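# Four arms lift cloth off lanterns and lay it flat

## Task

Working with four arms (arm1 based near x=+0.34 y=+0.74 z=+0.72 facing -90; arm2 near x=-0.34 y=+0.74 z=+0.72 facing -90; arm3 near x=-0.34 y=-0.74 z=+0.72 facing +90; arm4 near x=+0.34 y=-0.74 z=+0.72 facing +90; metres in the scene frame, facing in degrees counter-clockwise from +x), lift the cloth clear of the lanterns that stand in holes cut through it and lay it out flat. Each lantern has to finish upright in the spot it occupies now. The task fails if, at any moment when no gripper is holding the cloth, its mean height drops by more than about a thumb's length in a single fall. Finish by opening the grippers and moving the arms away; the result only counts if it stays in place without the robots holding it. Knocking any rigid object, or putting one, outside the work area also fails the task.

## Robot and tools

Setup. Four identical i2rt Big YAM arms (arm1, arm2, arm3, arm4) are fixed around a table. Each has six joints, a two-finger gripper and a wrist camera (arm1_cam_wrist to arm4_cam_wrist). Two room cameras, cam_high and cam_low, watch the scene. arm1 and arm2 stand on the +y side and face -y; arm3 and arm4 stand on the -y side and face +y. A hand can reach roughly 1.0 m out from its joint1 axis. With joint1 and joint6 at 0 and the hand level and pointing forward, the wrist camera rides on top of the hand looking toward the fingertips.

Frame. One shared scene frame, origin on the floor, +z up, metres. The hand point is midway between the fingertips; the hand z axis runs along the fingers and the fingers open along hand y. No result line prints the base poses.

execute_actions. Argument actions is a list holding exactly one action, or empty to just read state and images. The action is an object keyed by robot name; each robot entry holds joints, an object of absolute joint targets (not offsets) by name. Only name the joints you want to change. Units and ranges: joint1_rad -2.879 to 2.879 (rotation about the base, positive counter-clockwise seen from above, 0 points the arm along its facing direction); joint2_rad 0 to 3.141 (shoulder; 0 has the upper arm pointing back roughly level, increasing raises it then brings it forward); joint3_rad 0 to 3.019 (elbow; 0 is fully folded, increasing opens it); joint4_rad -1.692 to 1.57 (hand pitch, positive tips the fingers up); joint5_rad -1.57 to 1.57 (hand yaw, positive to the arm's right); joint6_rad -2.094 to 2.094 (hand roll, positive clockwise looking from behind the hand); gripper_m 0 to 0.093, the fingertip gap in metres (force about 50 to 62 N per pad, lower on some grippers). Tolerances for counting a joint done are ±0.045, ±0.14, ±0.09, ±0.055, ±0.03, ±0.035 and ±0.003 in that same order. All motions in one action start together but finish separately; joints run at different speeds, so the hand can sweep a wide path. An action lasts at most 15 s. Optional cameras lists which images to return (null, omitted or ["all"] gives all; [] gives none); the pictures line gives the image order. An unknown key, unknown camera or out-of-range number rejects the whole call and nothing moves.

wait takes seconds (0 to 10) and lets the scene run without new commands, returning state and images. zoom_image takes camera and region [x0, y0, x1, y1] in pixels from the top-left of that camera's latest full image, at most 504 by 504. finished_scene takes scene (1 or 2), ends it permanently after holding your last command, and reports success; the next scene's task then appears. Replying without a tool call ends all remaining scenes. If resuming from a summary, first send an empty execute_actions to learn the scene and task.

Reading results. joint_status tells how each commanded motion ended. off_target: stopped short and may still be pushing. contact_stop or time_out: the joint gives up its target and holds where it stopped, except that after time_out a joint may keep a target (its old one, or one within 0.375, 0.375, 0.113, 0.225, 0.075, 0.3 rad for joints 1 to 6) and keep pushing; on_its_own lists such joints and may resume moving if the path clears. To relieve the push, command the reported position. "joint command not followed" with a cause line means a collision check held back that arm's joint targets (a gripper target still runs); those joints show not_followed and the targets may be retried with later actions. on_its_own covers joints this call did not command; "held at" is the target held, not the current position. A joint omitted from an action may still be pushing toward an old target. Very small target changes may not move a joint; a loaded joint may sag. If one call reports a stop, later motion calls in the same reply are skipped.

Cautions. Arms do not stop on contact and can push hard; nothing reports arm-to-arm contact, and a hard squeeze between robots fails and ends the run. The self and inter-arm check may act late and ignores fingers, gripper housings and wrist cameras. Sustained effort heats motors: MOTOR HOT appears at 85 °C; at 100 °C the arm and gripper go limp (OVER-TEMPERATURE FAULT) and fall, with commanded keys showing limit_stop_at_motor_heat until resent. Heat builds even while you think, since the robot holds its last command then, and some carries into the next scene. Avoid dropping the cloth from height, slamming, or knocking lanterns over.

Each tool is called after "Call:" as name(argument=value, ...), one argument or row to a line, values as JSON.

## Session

Call:
execute_actions(
  actions=[],
  cameras=["cam_low","cam_high","arm1_cam_wrist","arm3_cam_wrist"],
)

Scene clock: 0.00 s.
arm1.joint_positions: joint1_rad=+0.000 joint2_rad=+0.450 joint3_rad=+1.454 joint4_rad=-1.538 joint5_rad=-0.010 joint6_rad=+0.012 gripper_m=+0.094
arm1.joint_status: not commanded
arm1.hand: x=+0.3351 y=+0.6153 z=+1.2969 quat_wxyz=(-0.356, -0.618, -0.609, +0.348) (m; scene frame)
arm2.joint_positions: joint1_rad=+0.000 joint2_rad=+0.436 joint3_rad=+1.481 joint4_rad=-1.519 joint5_rad=+0.010 joint6_rad=-0.015 gripper_m=+0.094
arm2.joint_status: not commanded
arm2.hand: x=-0.3413 y=+0.6144 z=+1.3442 quat_wxyz=(-0.358, -0.608, -0.604, +0.371) (m; scene frame)
arm3.joint_positions: joint1_rad=-0.008 joint2_rad=+0.430 joint3_rad=+1.455 joint4_rad=-1.524 joint5_rad=-0.016 joint6_rad=+0.005 gripper_m=+0.094
arm3.joint_status: not commanded
arm3.hand: x=-0.3398 y=-0.6111 z=+1.2906 quat_wxyz=(-0.353, +0.612, -0.610, -0.359) (m; scene frame)
arm4.joint_positions: joint1_rad=+0.007 joint2_rad=+0.440 joint3_rad=+1.461 joint4_rad=-1.525 joint5_rad=+0.008 joint6_rad=+0.016 gripper_m=+0.095
arm4.joint_status: not commanded
arm4.hand: x=+0.3303 y=-0.6131 z=+1.3090 quat_wxyz=(-0.363, +0.603, -0.617, -0.352) (m; scene frame)
pictures: arm1_cam_wrist, arm3_cam_wrist, cam_high, cam_low
Images, in order (width x height): arm1_cam_wrist 616x616, arm3_cam_wrist 616x616, cam_high 672x504, cam_low 672x504.

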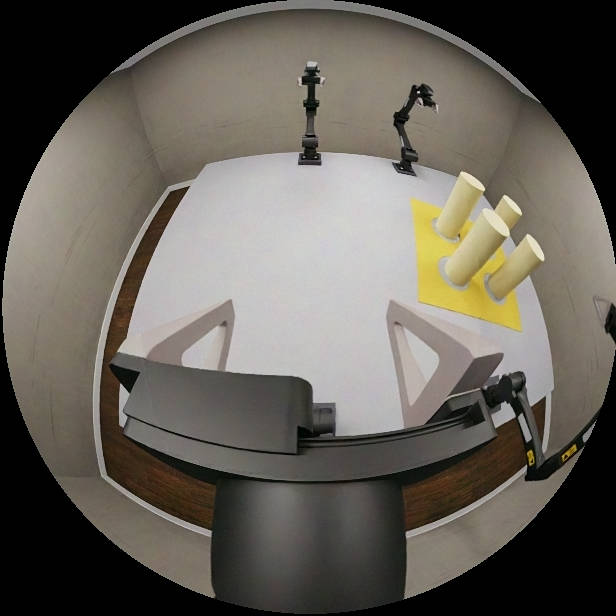

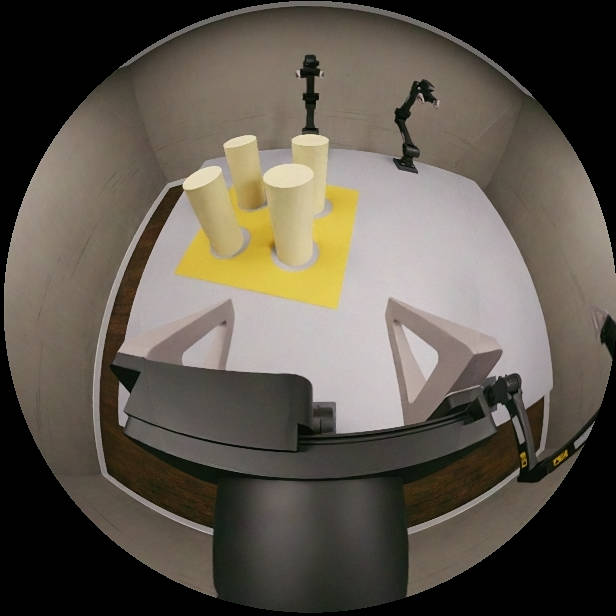

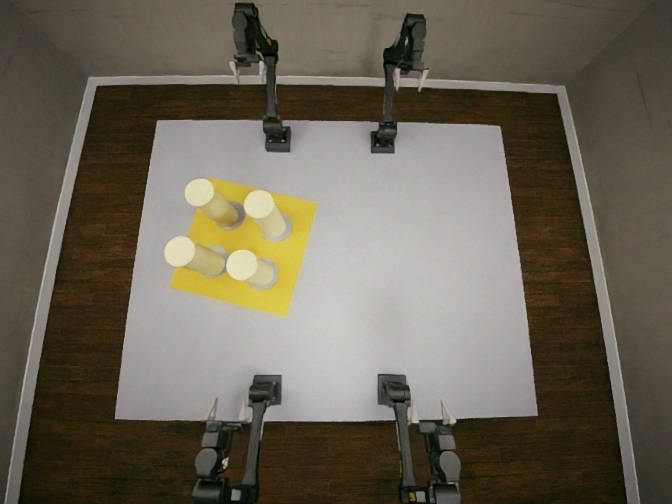

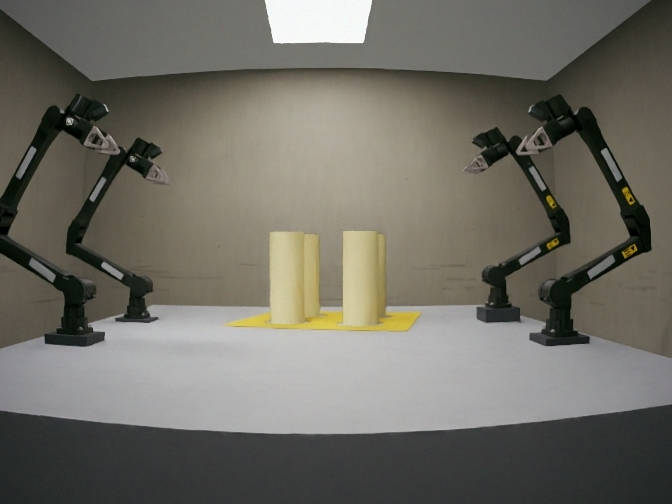

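Call:
execute_actions(
  actions=[
    {"arm1":{"joints":{"joint1_rad":-0.8,"joint2_rad":1.97,"joint3_rad":1.52,"joint4_rad":-0.65,"gripper_m":0.06}},"arm2":{"joints":{"joint1_rad":-0.89,"joint2_rad":1.73,"joint3_rad":1.0,"joint4_rad":-0.41,"gripper_m":0.06}},"arm3":{"joints":{"joint1_rad":0.75,"joint2_rad":2.16,"joint3_rad":1.8,"joint4_rad":-0.56,"gripper_m":0.06}},"arm4":{"joints":{"joint1_rad":0.95,"joint2_rad":2.19,"joint3_rad":1.88,"joint4_rad":-0.81,"gripper_m":0.06}}},
  ],
)

Scene clock: 2.23 s.
arm1.joint_positions: joint1_rad=-0.807 joint2_rad=+1.963 joint3_rad=+1.509 joint4_rad=-0.672 joint5_rad=-0.010 joint6_rad=+0.012 gripper_m=+0.060
arm1.joint_status: all done
arm1.hand: x=-0.1571 y=+0.2732 z=+0.8098 quat_wxyz=(-0.090, -0.908, -0.356, +0.203) (m; scene frame)
arm2.joint_positions: joint1_rad=-0.897 joint2_rad=+1.719 joint3_rad=+1.013 joint4_rad=-0.433 joint5_rad=+0.009 joint6_rad=-0.015 gripper_m=+0.060
arm2.joint_status: all done
arm2.hand: x=-0.7610 y=+0.4106 z=+0.7927 quat_wxyz=(-0.058, -0.923, -0.325, +0.200) (m; scene frame)
arm3.joint_positions: joint1_rad=+0.757 joint2_rad=+2.162 joint3_rad=+1.773 joint4_rad=-0.572 joint5_rad=-0.015 joint6_rad=+0.005 gripper_m=+0.060
arm3.joint_status: all done
arm3.hand: x=-0.8766 y=-0.1730 z=+0.7825 quat_wxyz=(-0.105, +0.878, -0.378, -0.273) (m; scene frame)
arm4.joint_positions: joint1_rad=+0.960 joint2_rad=+2.192 joint3_rad=+1.851 joint4_rad=-0.813 joint5_rad=+0.008 joint6_rad=+0.016 gripper_m=+0.060
arm4.joint_status: all done
arm4.hand: x=-0.2773 y=-0.2941 z=+0.7846 quat_wxyz=(-0.065, +0.930, -0.310, -0.189) (m; scene frame)
pictures: arm1_cam_wrist, arm2_cam_wrist, arm3_cam_wrist, arm4_cam_wrist, cam_high, cam_low
Images, in order (width x height): arm1_cam_wrist 616x616, arm2_cam_wrist 616x616, arm3_cam_wrist 616x616, arm4_cam_wrist 616x616, cam_high 672x504, cam_low 672x504.

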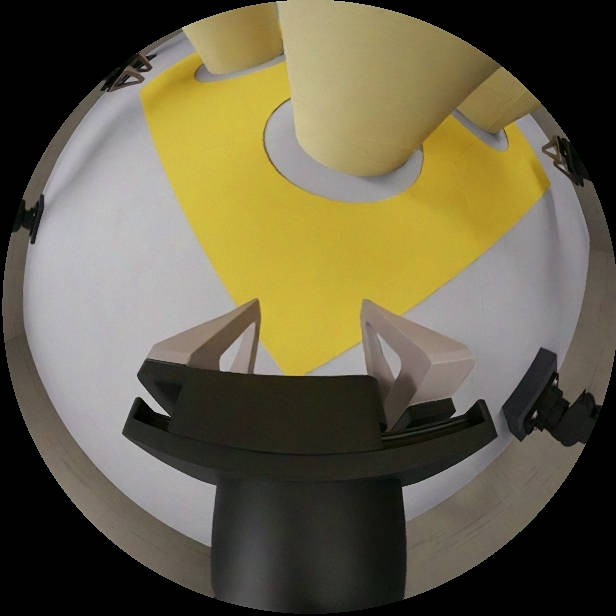

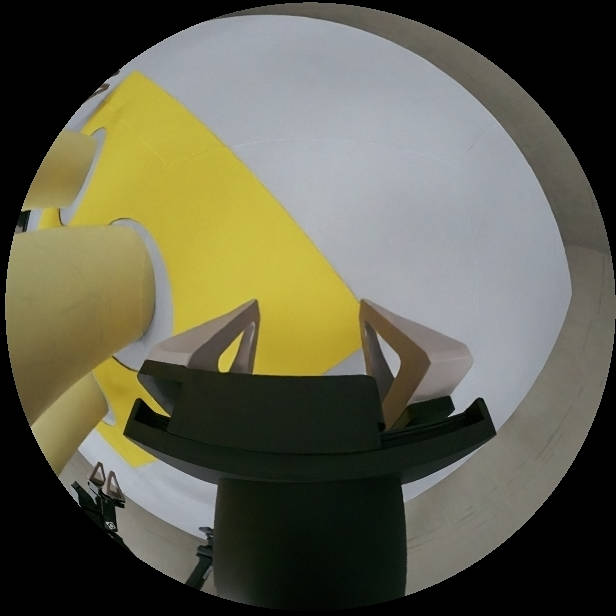

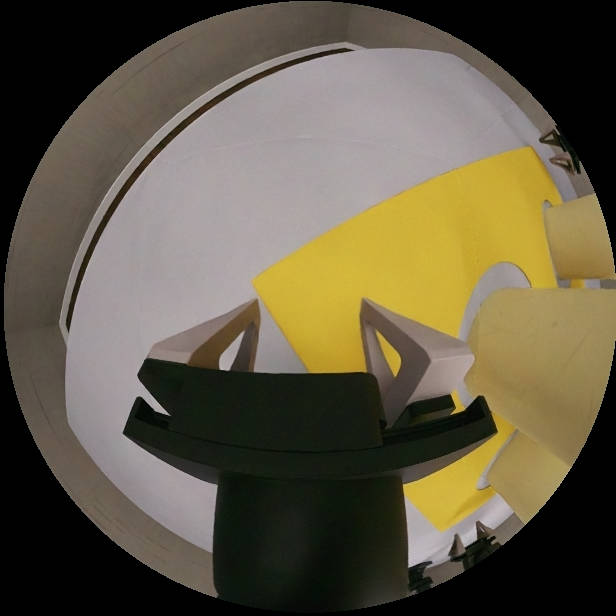

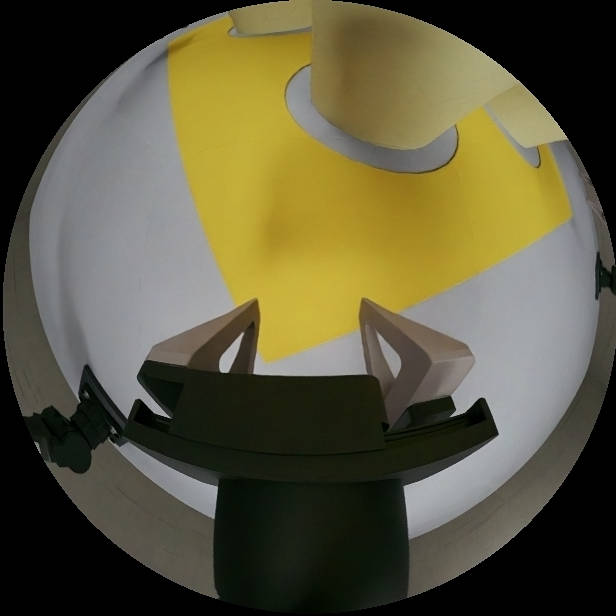

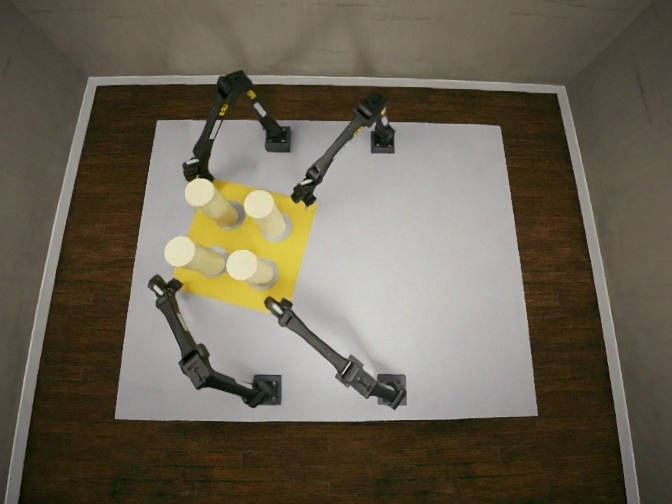

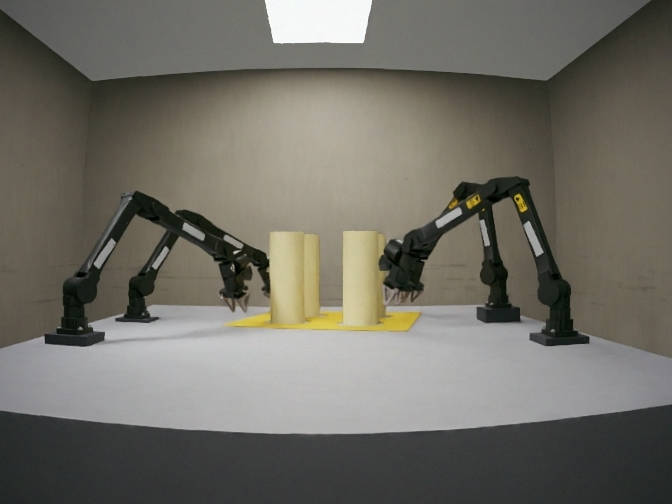

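Call:
execute_actions(
  actions=[
    {"arm1":{"joints":{"joint2_rad":2.18}},"arm2":{"joints":{"joint2_rad":1.9,"joint1_rad":-0.875}},"arm3":{"joints":{"joint2_rad":2.3,"joint1_rad":0.73}},"arm4":{"joints":{"joint2_rad":2.34}}},
  ],
  cameras=[],
)

Call:
execute_actions(
  actions=[
    {"arm1":{"joints":{"gripper_m":0}},"arm2":{"joints":{"gripper_m":0}},"arm3":{"joints":{"gripper_m":0}},"arm4":{"joints":{"gripper_m":0}}},
  ],
  cameras=[],
)

Call:
execute_actions(
  actions=[
    {"arm1":{"joints":{"joint2_rad":1.94,"joint4_rad":-0.74}},"arm2":{"joints":{"joint2_rad":1.65,"joint4_rad":-0.53}},"arm3":{"joints":{"joint2_rad":2.12,"joint4_rad":-0.63}},"arm4":{"joints":{"joint2_rad":2.15,"joint4_rad":-0.87}}},
  ],
)

Scene clock: 3.77 s.
arm1.joint_positions: joint1_rad=-0.807 joint2_rad=+2.109 joint3_rad=+1.529 joint4_rad=-0.649 joint5_rad=-0.010 joint6_rad=+0.014 gripper_m=+0.060
arm1.joint_status: all done
arm1.hand: x=-0.1554 y=+0.2746 z=+0.7242 quat_wxyz=(-0.071, -0.918, -0.358, +0.156) (m; scene frame)
arm2.joint_positions: joint1_rad=-0.880 joint2_rad=+1.829 joint3_rad=+1.023 joint4_rad=-0.412 joint5_rad=+0.007 joint6_rad=-0.014 gripper_m=+0.060
arm2.joint_status: all done
arm2.hand: x=-0.7512 y=+0.4065 z=+0.7422 quat_wxyz=(-0.048, -0.927, -0.335, +0.163) (m; scene frame)
arm3.joint_positions: joint1_rad=+0.735 joint2_rad=+2.232 joint3_rad=+1.797 joint4_rad=-0.554 joint5_rad=-0.016 joint6_rad=+0.005 gripper_m=+0.060
arm3.joint_status: all done
arm3.hand: x=-0.8684 y=-0.1578 z=+0.7426 quat_wxyz=(-0.103, +0.878, -0.389, -0.260) (m; scene frame)
arm4.joint_positions: joint1_rad=+0.959 joint2_rad=+2.276 joint3_rad=+1.879 joint4_rad=-0.807 joint5_rad=+0.007 joint6_rad=+0.017 gripper_m=+0.060
arm4.joint_status: all done
arm4.hand: x=-0.2783 y=-0.2924 z=+0.7362 quat_wxyz=(-0.057, +0.934, -0.312, -0.166) (m; scene frame)
pictures: none
No camera images: the call's "cameras" was empty. Leave "cameras" out to get every camera's image.

Scene clock: 4.47 s.
arm1.joint_positions: joint1_rad=-0.807 joint2_rad=+2.109 joint3_rad=+1.529 joint4_rad=-0.638 joint5_rad=-0.007 joint6_rad=+0.014 gripper_m=+0.003
arm1.joint_status: gripper_m off_target (ended at +0.003, target +0.000)
arm1.hand: x=-0.1576 y=+0.2731 z=+0.7252 quat_wxyz=(-0.071, -0.917, -0.358, +0.162) (m; scene frame)
arm2.joint_positions: joint1_rad=-0.873 joint2_rad=+1.829 joint3_rad=+1.023 joint4_rad=-0.412 joint5_rad=+0.004 joint6_rad=-0.014 gripper_m=+0.002
arm2.joint_status: all done
arm2.hand: x=-0.7485 y=+0.4032 z=+0.7421 quat_wxyz=(-0.051, -0.926, -0.338, +0.162) (m; scene frame)
arm3.joint_positions: joint1_rad=+0.732 joint2_rad=+2.232 joint3_rad=+1.797 joint4_rad=-0.554 joint5_rad=-0.013 joint6_rad=+0.005 gripper_m=+0.003
arm3.joint_status: all done
arm3.hand: x=-0.8660 y=-0.1556 z=+0.7426 quat_wxyz=(-0.104, +0.877, -0.391, -0.259) (m; scene frame)
arm4.joint_positions: joint1_rad=+0.949 joint2_rad=+2.276 joint3_rad=+1.880 joint4_rad=-0.802 joint5_rad=+0.013 joint6_rad=+0.016 gripper_m=+0.003
arm4.joint_status: all done
arm4.hand: x=-0.2744 y=-0.2846 z=+0.7371 quat_wxyz=(-0.062, +0.932, -0.317, -0.167) (m; scene frame)
pictures: none
No camera images: the call's "cameras" was empty. Leave "cameras" out to get every camera's image.

Scene clock: 5.73 s.
arm1.joint_positions: joint1_rad=-0.807 joint2_rad=+1.943 joint3_rad=+1.529 joint4_rad=-0.715 joint5_rad=-0.010 joint6_rad=+0.014 gripper_m=+0.003
arm1.joint_status: all done
arm1.hand: x=-0.1566 y=+0.2738 z=+0.8270 quat_wxyz=(-0.089, -0.908, -0.355, +0.202) (m; scene frame)
arm2.joint_positions: joint1_rad=-0.863 joint2_rad=+1.633 joint3_rad=+1.010 joint4_rad=-0.513 joint5_rad=+0.000 joint6_rad=-0.014 gripper_m=+0.002
arm2.joint_status: all done
arm2.hand: x=-0.7398 y=+0.4018 z=+0.8273 quat_wxyz=(-0.067, -0.917, -0.341, +0.199) (m; scene frame)
arm3.joint_positions: joint1_rad=+0.715 joint2_rad=+2.108 joint3_rad=+1.796 joint4_rad=-0.625 joint5_rad=-0.008 joint6_rad=+0.005 gripper_m=+0.003
arm3.joint_status: all done
arm3.hand: x=-0.8522 y=-0.1498 z=+0.8273 quat_wxyz=(-0.119, +0.867, -0.395, -0.280) (m; scene frame)
arm4.joint_positions: joint1_rad=+0.939 joint2_rad=+2.140 joint3_rad=+1.880 joint4_rad=-0.854 joint5_rad=+0.017 joint6_rad=+0.017 gripper_m=+0.003
arm4.joint_status: all done
arm4.hand: x=-0.2705 y=-0.2775 z=+0.8325 quat_wxyz=(-0.077, +0.922, -0.320, -0.205) (m; scene frame)
pictures: arm1_cam_wrist, arm2_cam_wrist, arm3_cam_wrist, arm4_cam_wrist, cam_high, cam_low
Images, in order (width x height): arm1_cam_wrist 616x616, arm2_cam_wrist 616x616, arm3_cam_wrist 616x616, arm4_cam_wrist 616x616, cam_high 672x504, cam_low 672x504.

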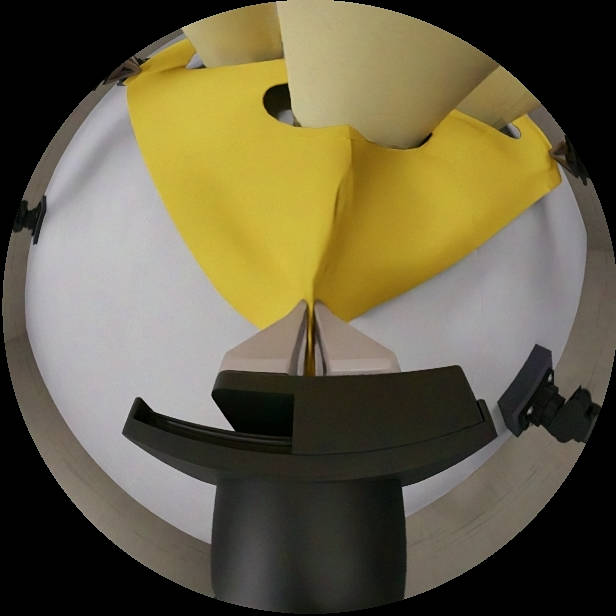

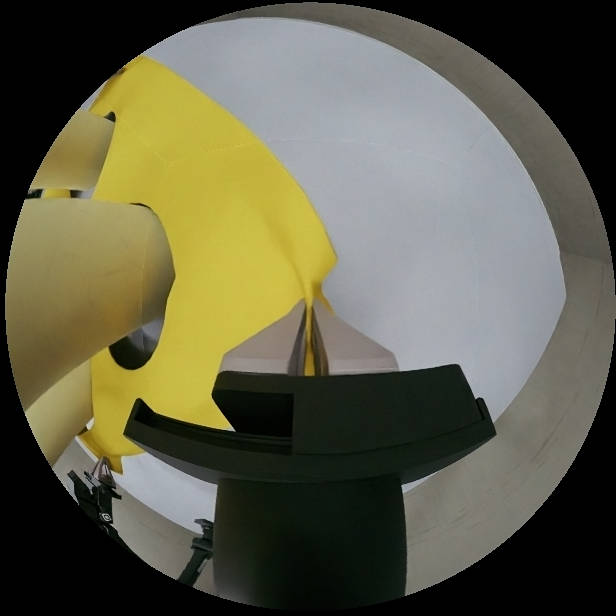

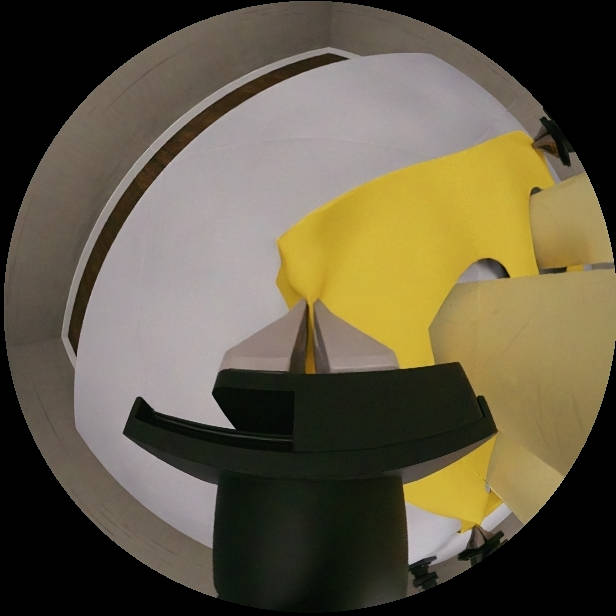

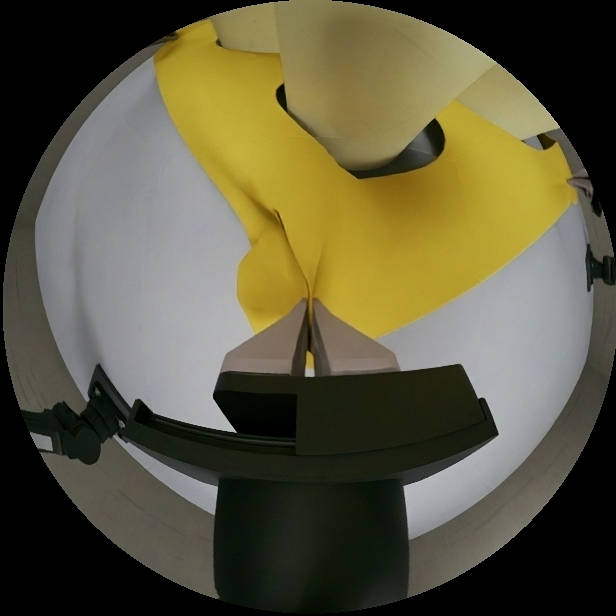

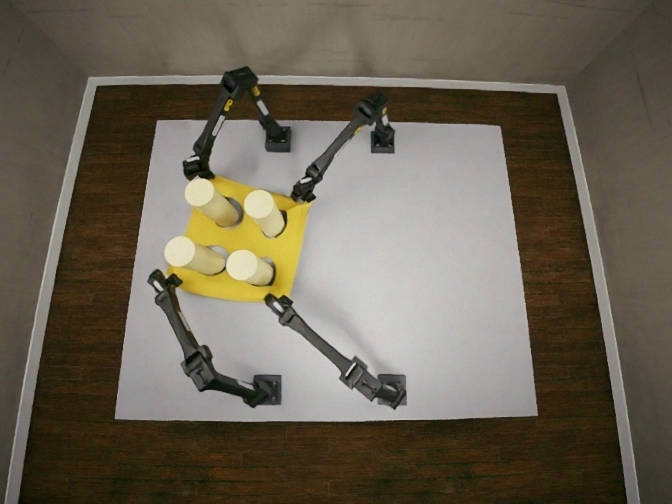

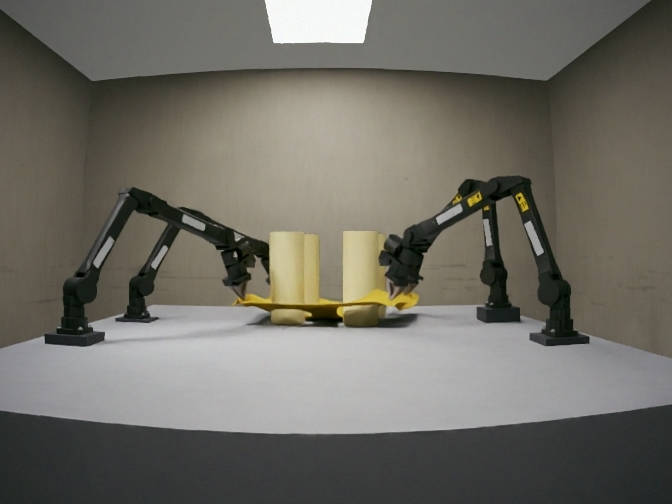

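Call:
execute_actions(
  actions=[
    {"arm1":{"joints":{"joint2_rad":1.77,"joint3_rad":1.59,"joint4_rad":-0.77}},"arm2":{"joints":{"joint2_rad":1.405,"joint3_rad":1.08,"joint4_rad":-0.63}},"arm3":{"joints":{"joint2_rad":2.0,"joint3_rad":1.92,"joint4_rad":-0.75}},"arm4":{"joints":{"joint2_rad":1.99,"joint3_rad":1.92,"joint4_rad":-0.89}}},
  ],
  cameras=[],
)

Call:
execute_actions(
  actions=[
    {"arm1":{"joints":{"joint2_rad":1.65,"joint3_rad":1.71,"joint4_rad":-0.83}},"arm2":{"joints":{"joint2_rad":1.27,"joint3_rad":1.21,"joint4_rad":-0.75}},"arm3":{"joints":{"joint2_rad":1.95,"joint3_rad":2.13,"joint4_rad":-0.93}},"arm4":{"joints":{"joint2_rad":1.89,"joint3_rad":2.04,"joint4_rad":-0.94}}},
  ],
  cameras=["cam_high"],
)

Call:
execute_actions(
  actions=[
    {"arm1":{"joints":{"joint2_rad":1.62,"joint3_rad":1.87,"joint4_rad":-0.9}},"arm2":{"joints":{"joint2_rad":1.23,"joint3_rad":1.39,"joint4_rad":-0.84}},"arm3":{"joints":{"joint2_rad":1.88,"joint3_rad":2.17,"joint4_rad":-0.82}},"arm4":{"joints":{"joint2_rad":1.81,"joint3_rad":2.06,"joint4_rad":-0.8}}},
  ],
  cameras=[],
)

Call:
execute_actions(
  actions=[
    {"arm1":{"joints":{"joint2_rad":1.6,"joint3_rad":2.04,"joint4_rad":-0.95}},"arm2":{"joints":{"joint2_rad":1.21,"joint3_rad":1.58,"joint4_rad":-0.93}},"arm3":{"joints":{"joint2_rad":1.82,"joint3_rad":2.22,"joint4_rad":-0.71}},"arm4":{"joints":{"joint2_rad":1.75,"joint3_rad":2.09,"joint4_rad":-0.67}}},
  ],
  cameras=["cam_low","cam_high"],
)

Scene clock: 7.37 s.
arm1.joint_positions: joint1_rad=-0.807 joint2_rad=+1.772 joint3_rad=+1.555 joint4_rad=-0.747 joint5_rad=-0.010 joint6_rad=+0.014 gripper_m=+0.003
arm1.joint_status: all done
arm1.hand: x=-0.1563 y=+0.2747 z=+0.9480 quat_wxyz=(-0.119, -0.888, -0.347, +0.275) (m; scene frame)
arm2.joint_positions: joint1_rad=-0.863 joint2_rad=+1.384 joint3_rad=+1.042 joint4_rad=-0.613 joint5_rad=-0.001 joint6_rad=-0.014 gripper_m=+0.002
arm2.joint_status: all done
arm2.hand: x=-0.7354 y=+0.4042 z=+0.9555 quat_wxyz=(-0.096, -0.895, -0.333, +0.281) (m; scene frame)
arm3.joint_positions: joint1_rad=+0.715 joint2_rad=+1.981 joint3_rad=+1.884 joint4_rad=-0.745 joint5_rad=-0.008 joint6_rad=+0.005 gripper_m=+0.003
arm3.joint_status: all done
arm3.hand: x=-0.8497 y=-0.1506 z=+0.9522 quat_wxyz=(-0.137, +0.852, -0.389, -0.321) (m; scene frame)
arm4.joint_positions: joint1_rad=+0.939 joint2_rad=+1.974 joint3_rad=+1.895 joint4_rad=-0.875 joint5_rad=+0.017 joint6_rad=+0.017 gripper_m=+0.003
arm4.joint_status: all done
arm4.hand: x=-0.2685 y=-0.2795 z=+0.9604 quat_wxyz=(-0.101, +0.902, -0.314, -0.279) (m; scene frame)
pictures: none
No camera images: the call's "cameras" was empty. Leave "cameras" out to get every camera's image.

Scene clock: 8.67 s.
arm1.joint_positions: joint1_rad=-0.807 joint2_rad=+1.663 joint3_rad=+1.664 joint4_rad=-0.809 joint5_rad=-0.010 joint6_rad=+0.014 gripper_m=+0.003
arm1.joint_status: all done
arm1.hand: x=-0.1555 y=+0.2760 z=+1.0685 quat_wxyz=(-0.146, -0.864, -0.338, +0.344) (m; scene frame)
arm2.joint_positions: joint1_rad=-0.863 joint2_rad=+1.250 joint3_rad=+1.169 joint4_rad=-0.733 joint5_rad=-0.001 joint6_rad=-0.014 gripper_m=+0.002
arm2.joint_status: all done
arm2.hand: x=-0.7330 y=+0.4050 z=+1.0706 quat_wxyz=(-0.118, -0.873, -0.325, +0.344) (m; scene frame)
arm3.joint_positions: joint1_rad=+0.715 joint2_rad=+1.938 joint3_rad=+2.086 joint4_rad=-0.926 joint5_rad=-0.009 joint6_rad=+0.005 gripper_m=+0.003
arm3.joint_status: all done
arm3.hand: x=-0.8471 y=-0.1527 z=+1.0656 quat_wxyz=(-0.150, +0.842, -0.384, -0.349) (m; scene frame)
arm4.joint_positions: joint1_rad=+0.939 joint2_rad=+1.885 joint3_rad=+2.006 joint4_rad=-0.925 joint5_rad=+0.016 joint6_rad=+0.017 gripper_m=+0.003
arm4.joint_status: all done
arm4.hand: x=-0.2681 y=-0.2805 z=+1.0773 quat_wxyz=(-0.123, +0.878, -0.306, -0.346) (m; scene frame)
pictures: cam_high
Images, in order (width x height): cam_high 672x504.

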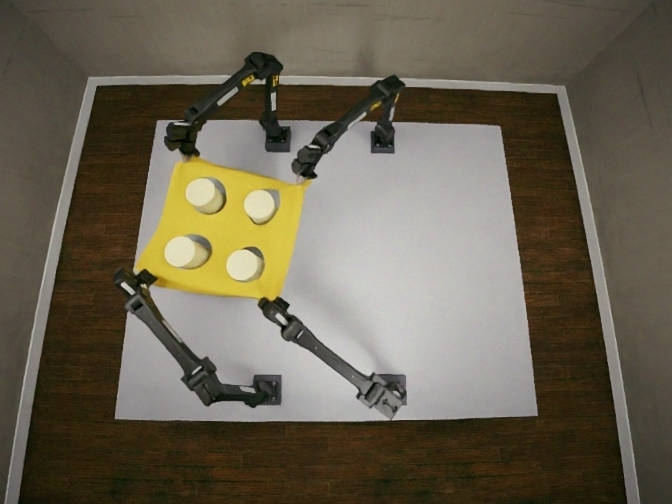

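Scene clock: 9.80 s.
arm1.joint_positions: joint1_rad=-0.807 joint2_rad=+1.652 joint3_rad=+1.815 joint4_rad=-0.882 joint5_rad=-0.007 joint6_rad=+0.014 gripper_m=+0.003
arm1.joint_status: all done
arm1.hand: x=-0.1604 y=+0.2726 z=+1.1472 quat_wxyz=(-0.160, -0.848, -0.331, +0.382) (m; scene frame)
arm2.joint_positions: joint1_rad=-0.863 joint2_rad=+1.220 joint3_rad=+1.340 joint4_rad=-0.825 joint5_rad=-0.001 joint6_rad=-0.014 gripper_m=+0.002
arm2.joint_status: all done
arm2.hand: x=-0.7378 y=+0.4000 z=+1.1644 quat_wxyz=(-0.135, -0.853, -0.318, +0.391) (m; scene frame)
arm3.joint_positions: joint1_rad=+0.715 joint2_rad=+1.876 joint3_rad=+2.120 joint4_rad=-0.836 joint5_rad=-0.009 joint6_rad=+0.005 gripper_m=+0.003
arm3.joint_status: all done
arm3.hand: x=-0.8482 y=-0.1506 z=+1.1479 quat_wxyz=(-0.184, +0.806, -0.368, -0.425) (m; scene frame)
arm4.joint_positions: joint1_rad=+0.939 joint2_rad=+1.822 joint3_rad=+2.016 joint4_rad=-0.810 joint5_rad=+0.014 joint6_rad=+0.017 gripper_m=+0.003
arm4.joint_status: all done
arm4.hand: x=-0.2725 y=-0.2781 z=+1.1503 quat_wxyz=(-0.148, +0.842, -0.293, -0.428) (m; scene frame)
pictures: none
No camera images: the call's "cameras" was empty. Leave "cameras" out to get every camera's image.

Scene clock: 10.97 s.
arm1.joint_positions: joint1_rad=-0.807 joint2_rad=+1.632 joint3_rad=+1.983 joint4_rad=-0.935 joint5_rad=-0.007 joint6_rad=+0.014 gripper_m=+0.003
arm1.joint_status: all done
arm1.hand: x=-0.1565 y=+0.2767 z=+1.2444 quat_wxyz=(-0.183, -0.820, -0.320, +0.438) (m; scene frame)
arm2.joint_positions: joint1_rad=-0.863 joint2_rad=+1.196 joint3_rad=+1.533 joint4_rad=-0.913 joint5_rad=-0.001 joint6_rad=-0.014 gripper_m=+0.002
arm2.joint_status: all done
arm2.hand: x=-0.7316 y=+0.4043 z=+1.2690 quat_wxyz=(-0.155, -0.826, -0.309, +0.445) (m; scene frame)
arm3.joint_positions: joint1_rad=+0.715 joint2_rad=+1.811 joint3_rad=+2.174 joint4_rad=-0.726 joint5_rad=-0.009 joint6_rad=+0.005 gripper_m=+0.003
arm3.joint_status: all done
arm3.hand: x=-0.8421 y=-0.1567 z=+1.2524 quat_wxyz=(-0.225, +0.753, -0.343, -0.514) (m; scene frame)
arm4.joint_positions: joint1_rad=+0.939 joint2_rad=+1.763 joint3_rad=+2.045 joint4_rad=-0.681 joint5_rad=+0.013 joint6_rad=+0.017 gripper_m=+0.003
arm4.joint_status: all done
arm4.hand: x=-0.2716 y=-0.2792 z=+1.2381 quat_wxyz=(-0.176, +0.791, -0.276, -0.517) (m; scene frame)
pictures: cam_high, cam_low
Images, in order (width x height): cam_high 672x504, cam_low 672x504.

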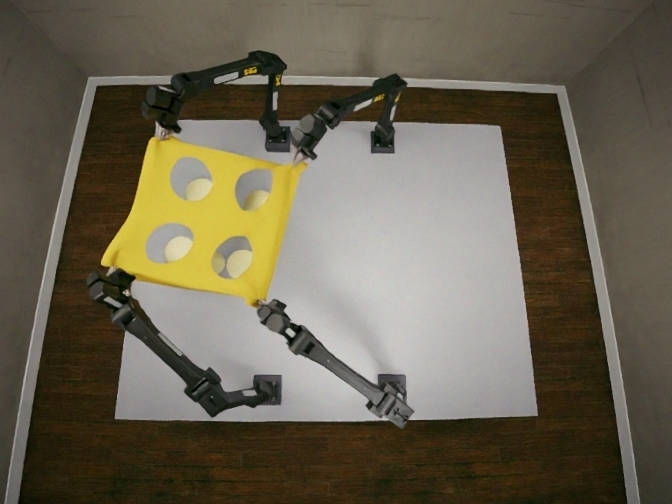

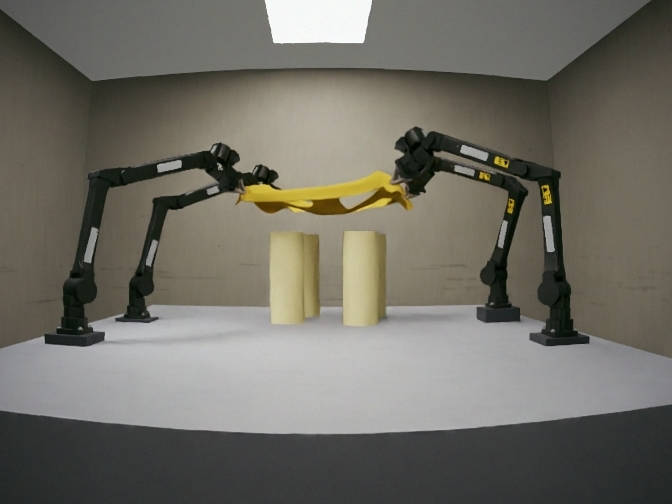

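Call:
execute_actions(
  actions=[
    {"arm1":{"joints":{"joint1_rad":-0.41,"joint2_rad":1.39,"joint3_rad":1.75,"joint4_rad":-0.91,"joint6_rad":0.35}},"arm2":{"joints":{"joint1_rad":-0.34,"joint2_rad":0.82,"joint3_rad":1.32,"joint4_rad":-1.07,"joint6_rad":0.45}},"arm3":{"joints":{"joint1_rad":0.46,"joint2_rad":1.54,"joint3_rad":1.92,"joint4_rad":-0.93,"joint6_rad":-0.17}},"arm4":{"joints":{"joint1_rad":0.8,"joint2_rad":1.34,"joint3_rad":1.7,"joint4_rad":-0.91}}},
  ],
  cameras=["cam_low"],
)

Call:
execute_actions(
  actions=[
    {"arm1":{"joints":{"joint1_rad":-0.05,"joint2_rad":1.27,"joint3_rad":1.63,"joint6_rad":0.6}},"arm2":{"joints":{"joint1_rad":0.23,"joint2_rad":0.8,"joint6_rad":0.85}},"arm3":{"joints":{"joint1_rad":0.15,"joint2_rad":1.38,"joint3_rad":1.75,"joint4_rad":-0.91,"joint6_rad":-0.4}},"arm4":{"joints":{"joint1_rad":0.48,"joint2_rad":1.03,"joint3_rad":1.44,"joint4_rad":-0.97,"joint6_rad":-0.25}}},
  ],
  cameras=["cam_low"],
)

Call:
execute_actions(
  actions=[
    {"arm1":{"joints":{"joint1_rad":0.31,"joint2_rad":1.34,"joint3_rad":1.73,"joint6_rad":0.9}},"arm2":{"joints":{"joint1_rad":0.69,"joint2_rad":1.0,"joint3_rad":1.43,"joint4_rad":-0.98,"joint6_rad":1.25}},"arm3":{"joints":{"joint1_rad":-0.19,"joint6_rad":-0.65}},"arm4":{"joints":{"joint1_rad":0.02,"joint2_rad":0.91,"joint3_rad":1.37,"joint4_rad":-1.02,"joint6_rad":-0.6}}},
  ],
  cameras=[],
)

Call:
execute_actions(
  actions=[
    {"arm1":{"joints":{"joint1_rad":0.61,"joint2_rad":1.57,"joint3_rad":1.97,"joint6_rad":1.15}},"arm2":{"joints":{"joint1_rad":0.97,"joint2_rad":1.37,"joint3_rad":1.73,"joint4_rad":-0.91,"joint6_rad":1.45}},"arm3":{"joints":{"joint1_rad":-0.47,"joint2_rad":1.55,"joint3_rad":1.96,"joint4_rad":-0.93,"joint6_rad":-0.9}},"arm4":{"joints":{"joint1_rad":-0.44,"joint2_rad":1.0,"joint3_rad":1.44,"joint4_rad":-0.98,"joint6_rad":-0.95}}},
  ],
  cameras=["cam_high"],
)

Call:
execute_actions(
  actions=[
    {"arm1":{"joints":{"joint2_rad":1.74,"joint3_rad":1.74,"joint4_rad":-1.03,"joint6_rad":1.45}},"arm2":{"joints":{"joint2_rad":1.535,"joint3_rad":1.395,"joint6_rad":1.8}},"arm3":{"joints":{"joint2_rad":1.74,"joint3_rad":1.72,"joint4_rad":-1.03,"joint6_rad":-1.08}},"arm4":{"joints":{"joint1_rad":-0.46,"joint2_rad":1.18,"joint3_rad":1.09,"joint4_rad":-0.96,"joint6_rad":-1.28}}},
  ],
  cameras=[],
)

Call:
execute_actions(
  actions=[
    {"arm1":{"joints":{"joint2_rad":2.08,"joint3_rad":1.65,"joint4_rad":-0.89}},"arm2":{"joints":{"joint2_rad":1.93,"joint3_rad":1.31,"joint4_rad":-0.75,"joint6_rad":1.92}},"arm3":{"joints":{"joint2_rad":2.075,"joint3_rad":1.64,"joint4_rad":-0.95}},"arm4":{"joints":{"joint2_rad":1.6,"joint3_rad":0.905,"joint4_rad":-0.65}}},
  ],
  cameras=["cam_low","cam_high"],
)

Scene clock: 13.20 s.
arm1.joint_positions: joint1_rad=-0.420 joint2_rad=+1.404 joint3_rad=+1.756 joint4_rad=-0.931 joint5_rad=-0.002 joint6_rad=+0.344 gripper_m=+0.003
arm1.joint_status: all done
arm1.hand: x=+0.0902 y=+0.2049 z=+1.2572 quat_wxyz=(-0.325, -0.809, -0.342, +0.350) (m; scene frame)
arm2.joint_positions: joint1_rad=-0.337 joint2_rad=+0.820 joint3_rad=+1.332 joint4_rad=-1.054 joint5_rad=-0.001 joint6_rad=+0.436 gripper_m=+0.002
arm2.joint_status: all done
arm2.hand: x=-0.4597 y=+0.3975 z=+1.2841 quat_wxyz=(-0.358, -0.808, -0.335, +0.328) (m; scene frame)
arm3.joint_positions: joint1_rad=+0.455 joint2_rad=+1.522 joint3_rad=+1.922 joint4_rad=-0.925 joint5_rad=-0.010 joint6_rad=-0.155 gripper_m=+0.003
arm3.joint_status: all done
arm3.hand: x=-0.6204 y=-0.1619 z=+1.2604 quat_wxyz=(-0.287, +0.773, -0.399, -0.400) (m; scene frame)
arm4.joint_positions: joint1_rad=+0.786 joint2_rad=+1.338 joint3_rad=+1.696 joint4_rad=-0.901 joint5_rad=+0.011 joint6_rad=+0.017 gripper_m=+0.003
arm4.joint_status: all done
arm4.hand: x=-0.0660 y=-0.3263 z=+1.2627 quat_wxyz=(-0.192, +0.802, -0.349, -0.445) (m; scene frame)
pictures: cam_low
Images, in order (width x height): cam_low 672x504.

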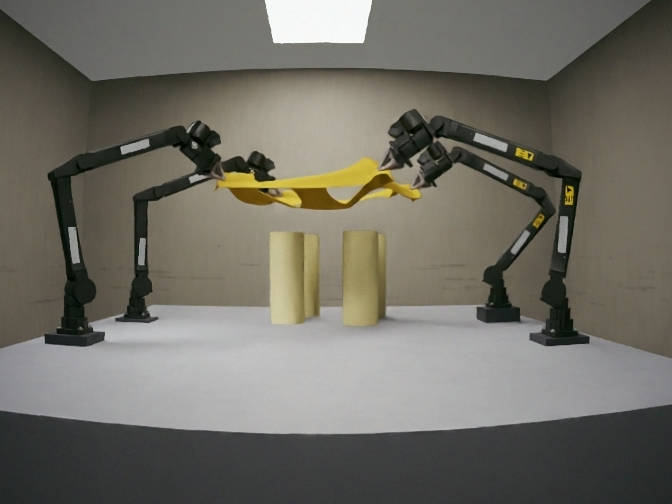

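Scene clock: 14.63 s.
arm1.joint_positions: joint1_rad=-0.072 joint2_rad=+1.286 joint3_rad=+1.631 joint4_rad=-0.930 joint5_rad=+0.002 joint6_rad=+0.595 gripper_m=+0.003
arm1.joint_status: all done
arm1.hand: x=+0.2910 y=+0.1990 z=+1.2518 quat_wxyz=(-0.411, -0.793, -0.381, +0.240) (m; scene frame)
arm2.joint_positions: joint1_rad=+0.232 joint2_rad=+0.816 joint3_rad=+1.332 joint4_rad=-1.054 joint5_rad=+0.001 joint6_rad=+0.838 gripper_m=+0.002
arm2.joint_status: all done
arm2.hand: x=-0.2603 y=+0.3859 z=+1.2862 quat_wxyz=(-0.473, -0.776, -0.399, +0.121) (m; scene frame)
arm3.joint_positions: joint1_rad=+0.139 joint2_rad=+1.379 joint3_rad=+1.748 joint4_rad=-0.921 joint5_rad=-0.012 joint6_rad=-0.385 gripper_m=+0.003
arm3.joint_status: all done
arm3.hand: x=-0.4224 y=-0.1560 z=+1.2480 quat_wxyz=(-0.376, +0.762, -0.434, -0.299) (m; scene frame)
arm4.joint_positions: joint1_rad=+0.478 joint2_rad=+1.031 joint3_rad=+1.438 joint4_rad=-0.964 joint5_rad=+0.010 joint6_rad=-0.239 gripper_m=+0.003
arm4.joint_status: all done
arm4.hand: x=+0.1319 y=-0.3374 z=+1.2558 quat_wxyz=(-0.306, +0.795, -0.370, -0.370) (m; scene frame)
pictures: cam_low
Images, in order (width x height): cam_low 672x504.

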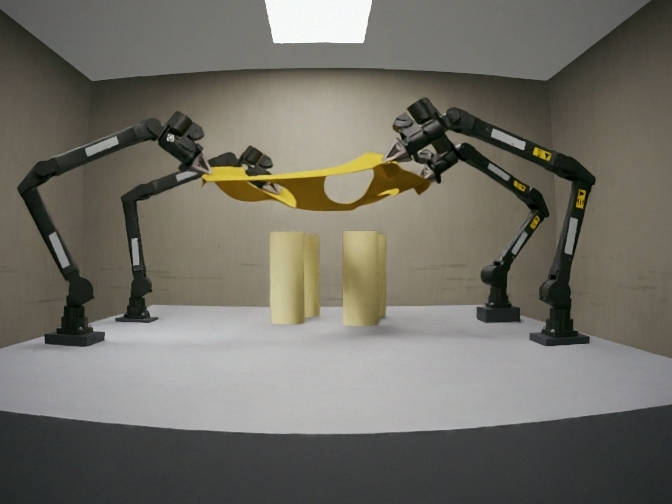

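Scene clock: 16.07 s.
arm1.joint_positions: joint1_rad=+0.290 joint2_rad=+1.336 joint3_rad=+1.659 joint4_rad=-0.930 joint5_rad=+0.004 joint6_rad=+0.896 gripper_m=+0.003
arm1.joint_status: all done
arm1.hand: x=+0.4913 y=+0.2001 z=+1.2407 quat_wxyz=(-0.456, -0.786, -0.407, +0.093) (m; scene frame)
arm2.joint_positions: joint1_rad=+0.696 joint2_rad=+1.024 joint3_rad=+1.379 joint4_rad=-0.992 joint5_rad=+0.007 joint6_rad=+1.238 gripper_m=+0.002
arm2.joint_status: all done
arm2.hand: x=-0.0611 y=+0.3923 z=+1.2483 quat_wxyz=(-0.440, -0.783, -0.432, -0.081) (m; scene frame)
arm3.joint_positions: joint1_rad=-0.201 joint2_rad=+1.379 joint3_rad=+1.748 joint4_rad=-0.921 joint5_rad=-0.012 joint6_rad=-0.635 gripper_m=+0.003
arm3.joint_status: all done
arm3.hand: x=-0.2254 y=-0.1608 z=+1.2491 quat_wxyz=(-0.448, +0.742, -0.466, -0.175) (m; scene frame)
arm4.joint_positions: joint1_rad=+0.028 joint2_rad=+0.915 joint3_rad=+1.359 joint4_rad=-1.011 joint5_rad=+0.009 joint6_rad=-0.589 gripper_m=+0.003
arm4.joint_status: all done
arm4.hand: x=+0.3258 y=-0.3396 z=+1.2509 quat_wxyz=(-0.425, +0.777, -0.409, -0.219) (m; scene frame)
pictures: none
No camera images: the call's "cameras" was empty. Leave "cameras" out to get every camera's image.

Scene clock: 17.43 s.
arm1.joint_positions: joint1_rad=+0.590 joint2_rad=+1.566 joint3_rad=+1.902 joint4_rad=-0.930 joint5_rad=+0.008 joint6_rad=+1.147 gripper_m=+0.003
arm1.joint_status: all done
arm1.hand: x=+0.6928 y=+0.1966 z=+1.2426 quat_wxyz=(-0.470, -0.773, -0.425, -0.033) (m; scene frame)
arm2.joint_positions: joint1_rad=+0.971 joint2_rad=+1.396 joint3_rad=+1.670 joint4_rad=-0.907 joint5_rad=+0.012 joint6_rad=+1.439 gripper_m=+0.002
arm2.joint_status: all done
arm2.hand: x=+0.1432 y=+0.3932 z=+1.2464 quat_wxyz=(-0.412, -0.766, -0.458, -0.182) (m; scene frame)
arm3.joint_positions: joint1_rad=-0.477 joint2_rad=+1.568 joint3_rad=+1.902 joint4_rad=-0.925 joint5_rad=-0.015 joint6_rad=-0.886 gripper_m=+0.003
arm3.joint_status: all done
arm3.hand: x=-0.0416 y=-0.1496 z=+1.2242 quat_wxyz=(-0.463, +0.744, -0.479, -0.051) (m; scene frame)
arm4.joint_positions: joint1_rad=-0.428 joint2_rad=+1.011 joint3_rad=+1.391 joint4_rad=-0.987 joint5_rad=+0.002 joint6_rad=-0.939 gripper_m=+0.003
arm4.joint_status: all done
arm4.hand: x=+0.5163 y=-0.3446 z=+1.2389 quat_wxyz=(-0.462, +0.762, -0.452, -0.035) (m; scene frame)
pictures: cam_high
Images, in order (width x height): cam_high 672x504.

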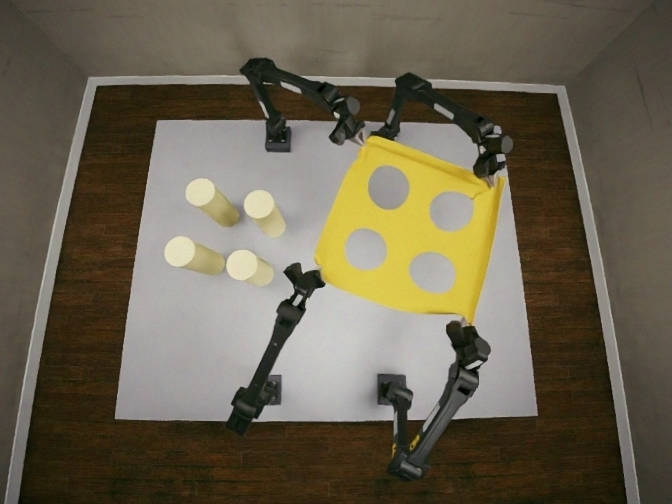

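Scene clock: 18.80 s.
arm1.joint_positions: joint1_rad=+0.590 joint2_rad=+1.769 joint3_rad=+1.716 joint4_rad=-1.038 joint5_rad=+0.008 joint6_rad=+1.444 gripper_m=+0.003
arm1.joint_status: all done
arm1.hand: x=+0.6960 y=+0.1910 z=+0.9951 quat_wxyz=(-0.234, -0.910, -0.337, -0.050) (m; scene frame)
arm2.joint_positions: joint1_rad=+0.970 joint2_rad=+1.551 joint3_rad=+1.398 joint4_rad=-0.898 joint5_rad=+0.013 joint6_rad=+1.795 gripper_m=+0.002
arm2.joint_status: all done
arm2.hand: x=+0.1385 y=+0.3998 z=+1.0124 quat_wxyz=(-0.212, -0.904, -0.344, -0.143) (m; scene frame)
arm3.joint_positions: joint1_rad=-0.477 joint2_rad=+1.742 joint3_rad=+1.691 joint4_rad=-1.021 joint5_rad=-0.015 joint6_rad=-1.068 gripper_m=+0.003
arm3.joint_status: all done
arm3.hand: x=-0.0409 y=-0.1545 z=+0.9832 quat_wxyz=(-0.242, +0.859, -0.452, -0.005) (m; scene frame)
arm4.joint_positions: joint1_rad=-0.443 joint2_rad=+1.195 joint3_rad=+1.070 joint4_rad=-0.959 joint5_rad=+0.000 joint6_rad=-1.270 gripper_m=+0.003
arm4.joint_status: all done
arm4.hand: x=+0.5272 y=-0.3443 z=+0.9929 quat_wxyz=(-0.240, +0.902, -0.358, +0.026) (m; scene frame)
pictures: none
No camera images: the call's "cameras" was empty. Leave "cameras" out to get every camera's image.

Scene clock: 20.10 s.
arm1.joint_positions: joint1_rad=+0.590 joint2_rad=+2.112 joint3_rad=+1.629 joint4_rad=-0.923 joint5_rad=+0.006 joint6_rad=+1.445 gripper_m=+0.003
arm1.joint_status: all done
arm1.hand: x=+0.6939 y=+0.1937 z=+0.7451 quat_wxyz=(-0.083, -0.934, -0.346, -0.015) (m; scene frame)
arm2.joint_positions: joint1_rad=+0.965 joint2_rad=+1.931 joint3_rad=+1.327 joint4_rad=-0.737 joint5_rad=+0.015 joint6_rad=+1.910 gripper_m=+0.002
arm2.joint_status: all done
arm2.hand: x=+0.1435 y=+0.3965 z=+0.7778 quat_wxyz=(-0.090, -0.948, -0.299, -0.067) (m; scene frame)
arm3.joint_positions: joint1_rad=-0.477 joint2_rad=+2.057 joint3_rad=+1.643 joint4_rad=-0.942 joint5_rad=-0.014 joint6_rad=-1.069 gripper_m=+0.003
arm3.joint_status: all done
arm3.hand: x=-0.0359 y=-0.1502 z=+0.7658 quat_wxyz=(-0.102, +0.880, -0.464, -0.003) (m; scene frame)
arm4.joint_positions: joint1_rad=-0.443 joint2_rad=+1.610 joint3_rad=+0.899 joint4_rad=-0.648 joint5_rad=+0.000 joint6_rad=-1.272 gripper_m=+0.003
arm4.joint_status: all done
arm4.hand: x=+0.5328 y=-0.3406 z=+0.7668 quat_wxyz=(-0.105, +0.924, -0.367, +0.016) (m; scene frame)
pictures: cam_high, cam_low
Images, in order (width x height): cam_high 672x504, cam_low 672x504.

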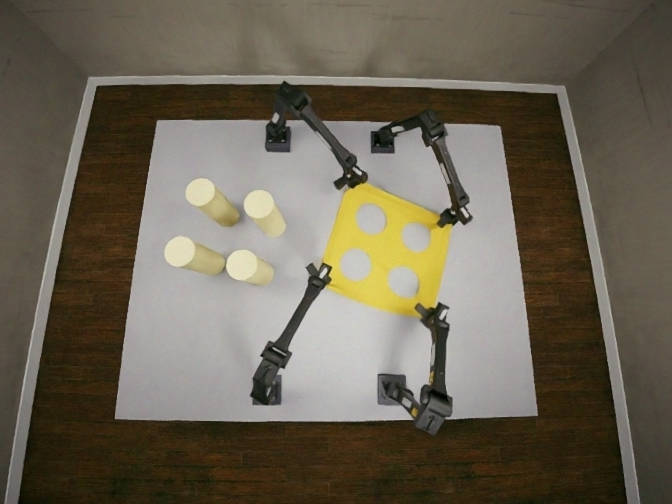

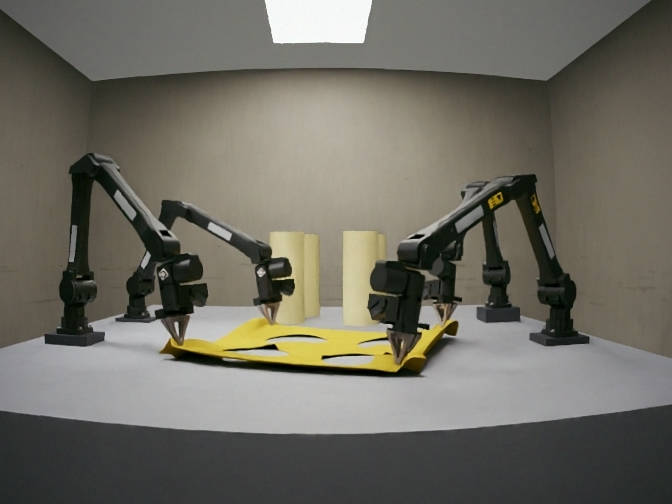

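Call:
execute_actions(
  actions=[
    {"arm1":{"joints":{"gripper_m":0.09}},"arm2":{"joints":{"gripper_m":0.09}},"arm3":{"joints":{"gripper_m":0.09}},"arm4":{"joints":{"gripper_m":0.09}}},
  ],
  cameras=[],
)

Call:
execute_actions(
  actions=[
    {"arm1":{"joints":{"joint2_rad":1.0}},"arm2":{"joints":{"joint2_rad":0.9}},"arm3":{"joints":{"joint2_rad":1.0}},"arm4":{"joints":{"joint2_rad":0.6}}},
  ],
  cameras=["cam_low","cam_high"],
)

Scene clock: 22.33 s.
arm1.joint_positions: joint1_rad=+0.597 joint2_rad=+2.112 joint3_rad=+1.629 joint4_rad=-0.909 joint5_rad=-0.007 joint6_rad=+1.445 gripper_m=+0.090
arm1.joint_status: all done
arm1.hand: x=+0.7013 y=+0.1946 z=+0.7457 quat_wxyz=(-0.088, -0.932, -0.350, -0.023) (m; scene frame)
arm2.joint_positions: joint1_rad=+0.966 joint2_rad=+1.931 joint3_rad=+1.324 joint4_rad=-0.737 joint5_rad=+0.013 joint6_rad=+1.911 gripper_m=+0.090
arm2.joint_status: all done
arm2.hand: x=+0.1431 y=+0.3977 z=+0.7770 quat_wxyz=(-0.088, -0.948, -0.299, -0.068) (m; scene frame)
arm3.joint_positions: joint1_rad=-0.477 joint2_rad=+2.057 joint3_rad=+1.643 joint4_rad=-0.942 joint5_rad=-0.014 joint6_rad=-1.069 gripper_m=+0.090
arm3.joint_status: all done
arm3.hand: x=-0.0360 y=-0.1503 z=+0.7658 quat_wxyz=(-0.101, +0.880, -0.465, -0.003) (m; scene frame)
arm4.joint_positions: joint1_rad=-0.448 joint2_rad=+1.610 joint3_rad=+0.899 joint4_rad=-0.648 joint5_rad=+0.006 joint6_rad=-1.272 gripper_m=+0.090
arm4.joint_status: all done
arm4.hand: x=+0.5357 y=-0.3420 z=+0.7668 quat_wxyz=(-0.105, +0.923, -0.370, +0.019) (m; scene frame)
pictures: none
No camera images: the call's "cameras" was empty. Leave "cameras" out to get every camera's image.

Scene clock: 24.17 s.
arm1.joint_positions: joint1_rad=+0.597 joint2_rad=+0.998 joint3_rad=+1.645 joint4_rad=-0.901 joint5_rad=-0.007 joint6_rad=+1.445 gripper_m=+0.090
arm1.joint_status: all done
arm1.hand: x=+0.5673 y=+0.3973 z=+1.3982 quat_wxyz=(-0.596, -0.739, -0.280, -0.143) (m; scene frame)
arm2.joint_positions: joint1_rad=+0.966 joint2_rad=+0.887 joint3_rad=+1.312 joint4_rad=-0.737 joint5_rad=+0.012 joint6_rad=+1.911 gripper_m=+0.090
arm2.joint_status: all done
arm2.hand: x=+0.0011 y=+0.4889 z=+1.3227 quat_wxyz=(-0.468, -0.774, -0.237, -0.354) (m; scene frame)
arm3.joint_positions: joint1_rad=-0.477 joint2_rad=+0.999 joint3_rad=+1.640 joint4_rad=-0.946 joint5_rad=-0.014 joint6_rad=-1.069 gripper_m=+0.090
arm3.joint_status: all done
arm3.hand: x=-0.1514 y=-0.3600 z=+1.3694 quat_wxyz=(-0.587, +0.719, -0.372, -0.009) (m; scene frame)
arm4.joint_positions: joint1_rad=-0.448 joint2_rad=+0.596 joint3_rad=+0.899 joint4_rad=-0.648 joint5_rad=+0.006 joint6_rad=-1.272 gripper_m=+0.090
arm4.joint_status: all done
arm4.hand: x=+0.4838 y=-0.4315 z=+1.1799 quat_wxyz=(-0.573, +0.760, -0.302, +0.056) (m; scene frame)
pictures: cam_high, cam_low
Images, in order (width x height): cam_high 672x504, cam_low 672x504.

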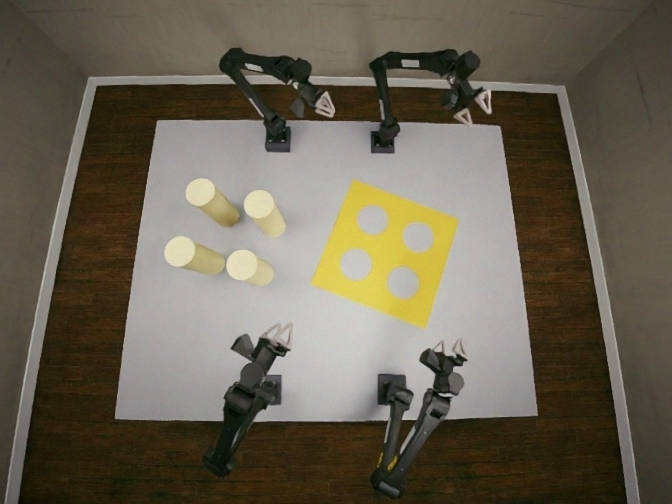

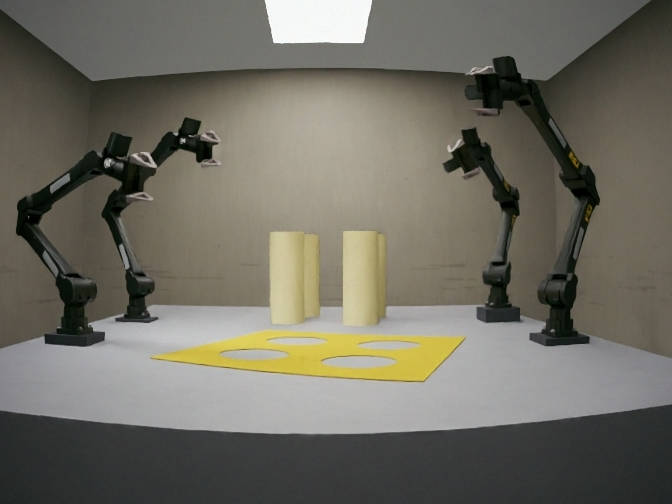

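Call:
finished_scene(
  scene=2,
)

The scene is finished: the task was done.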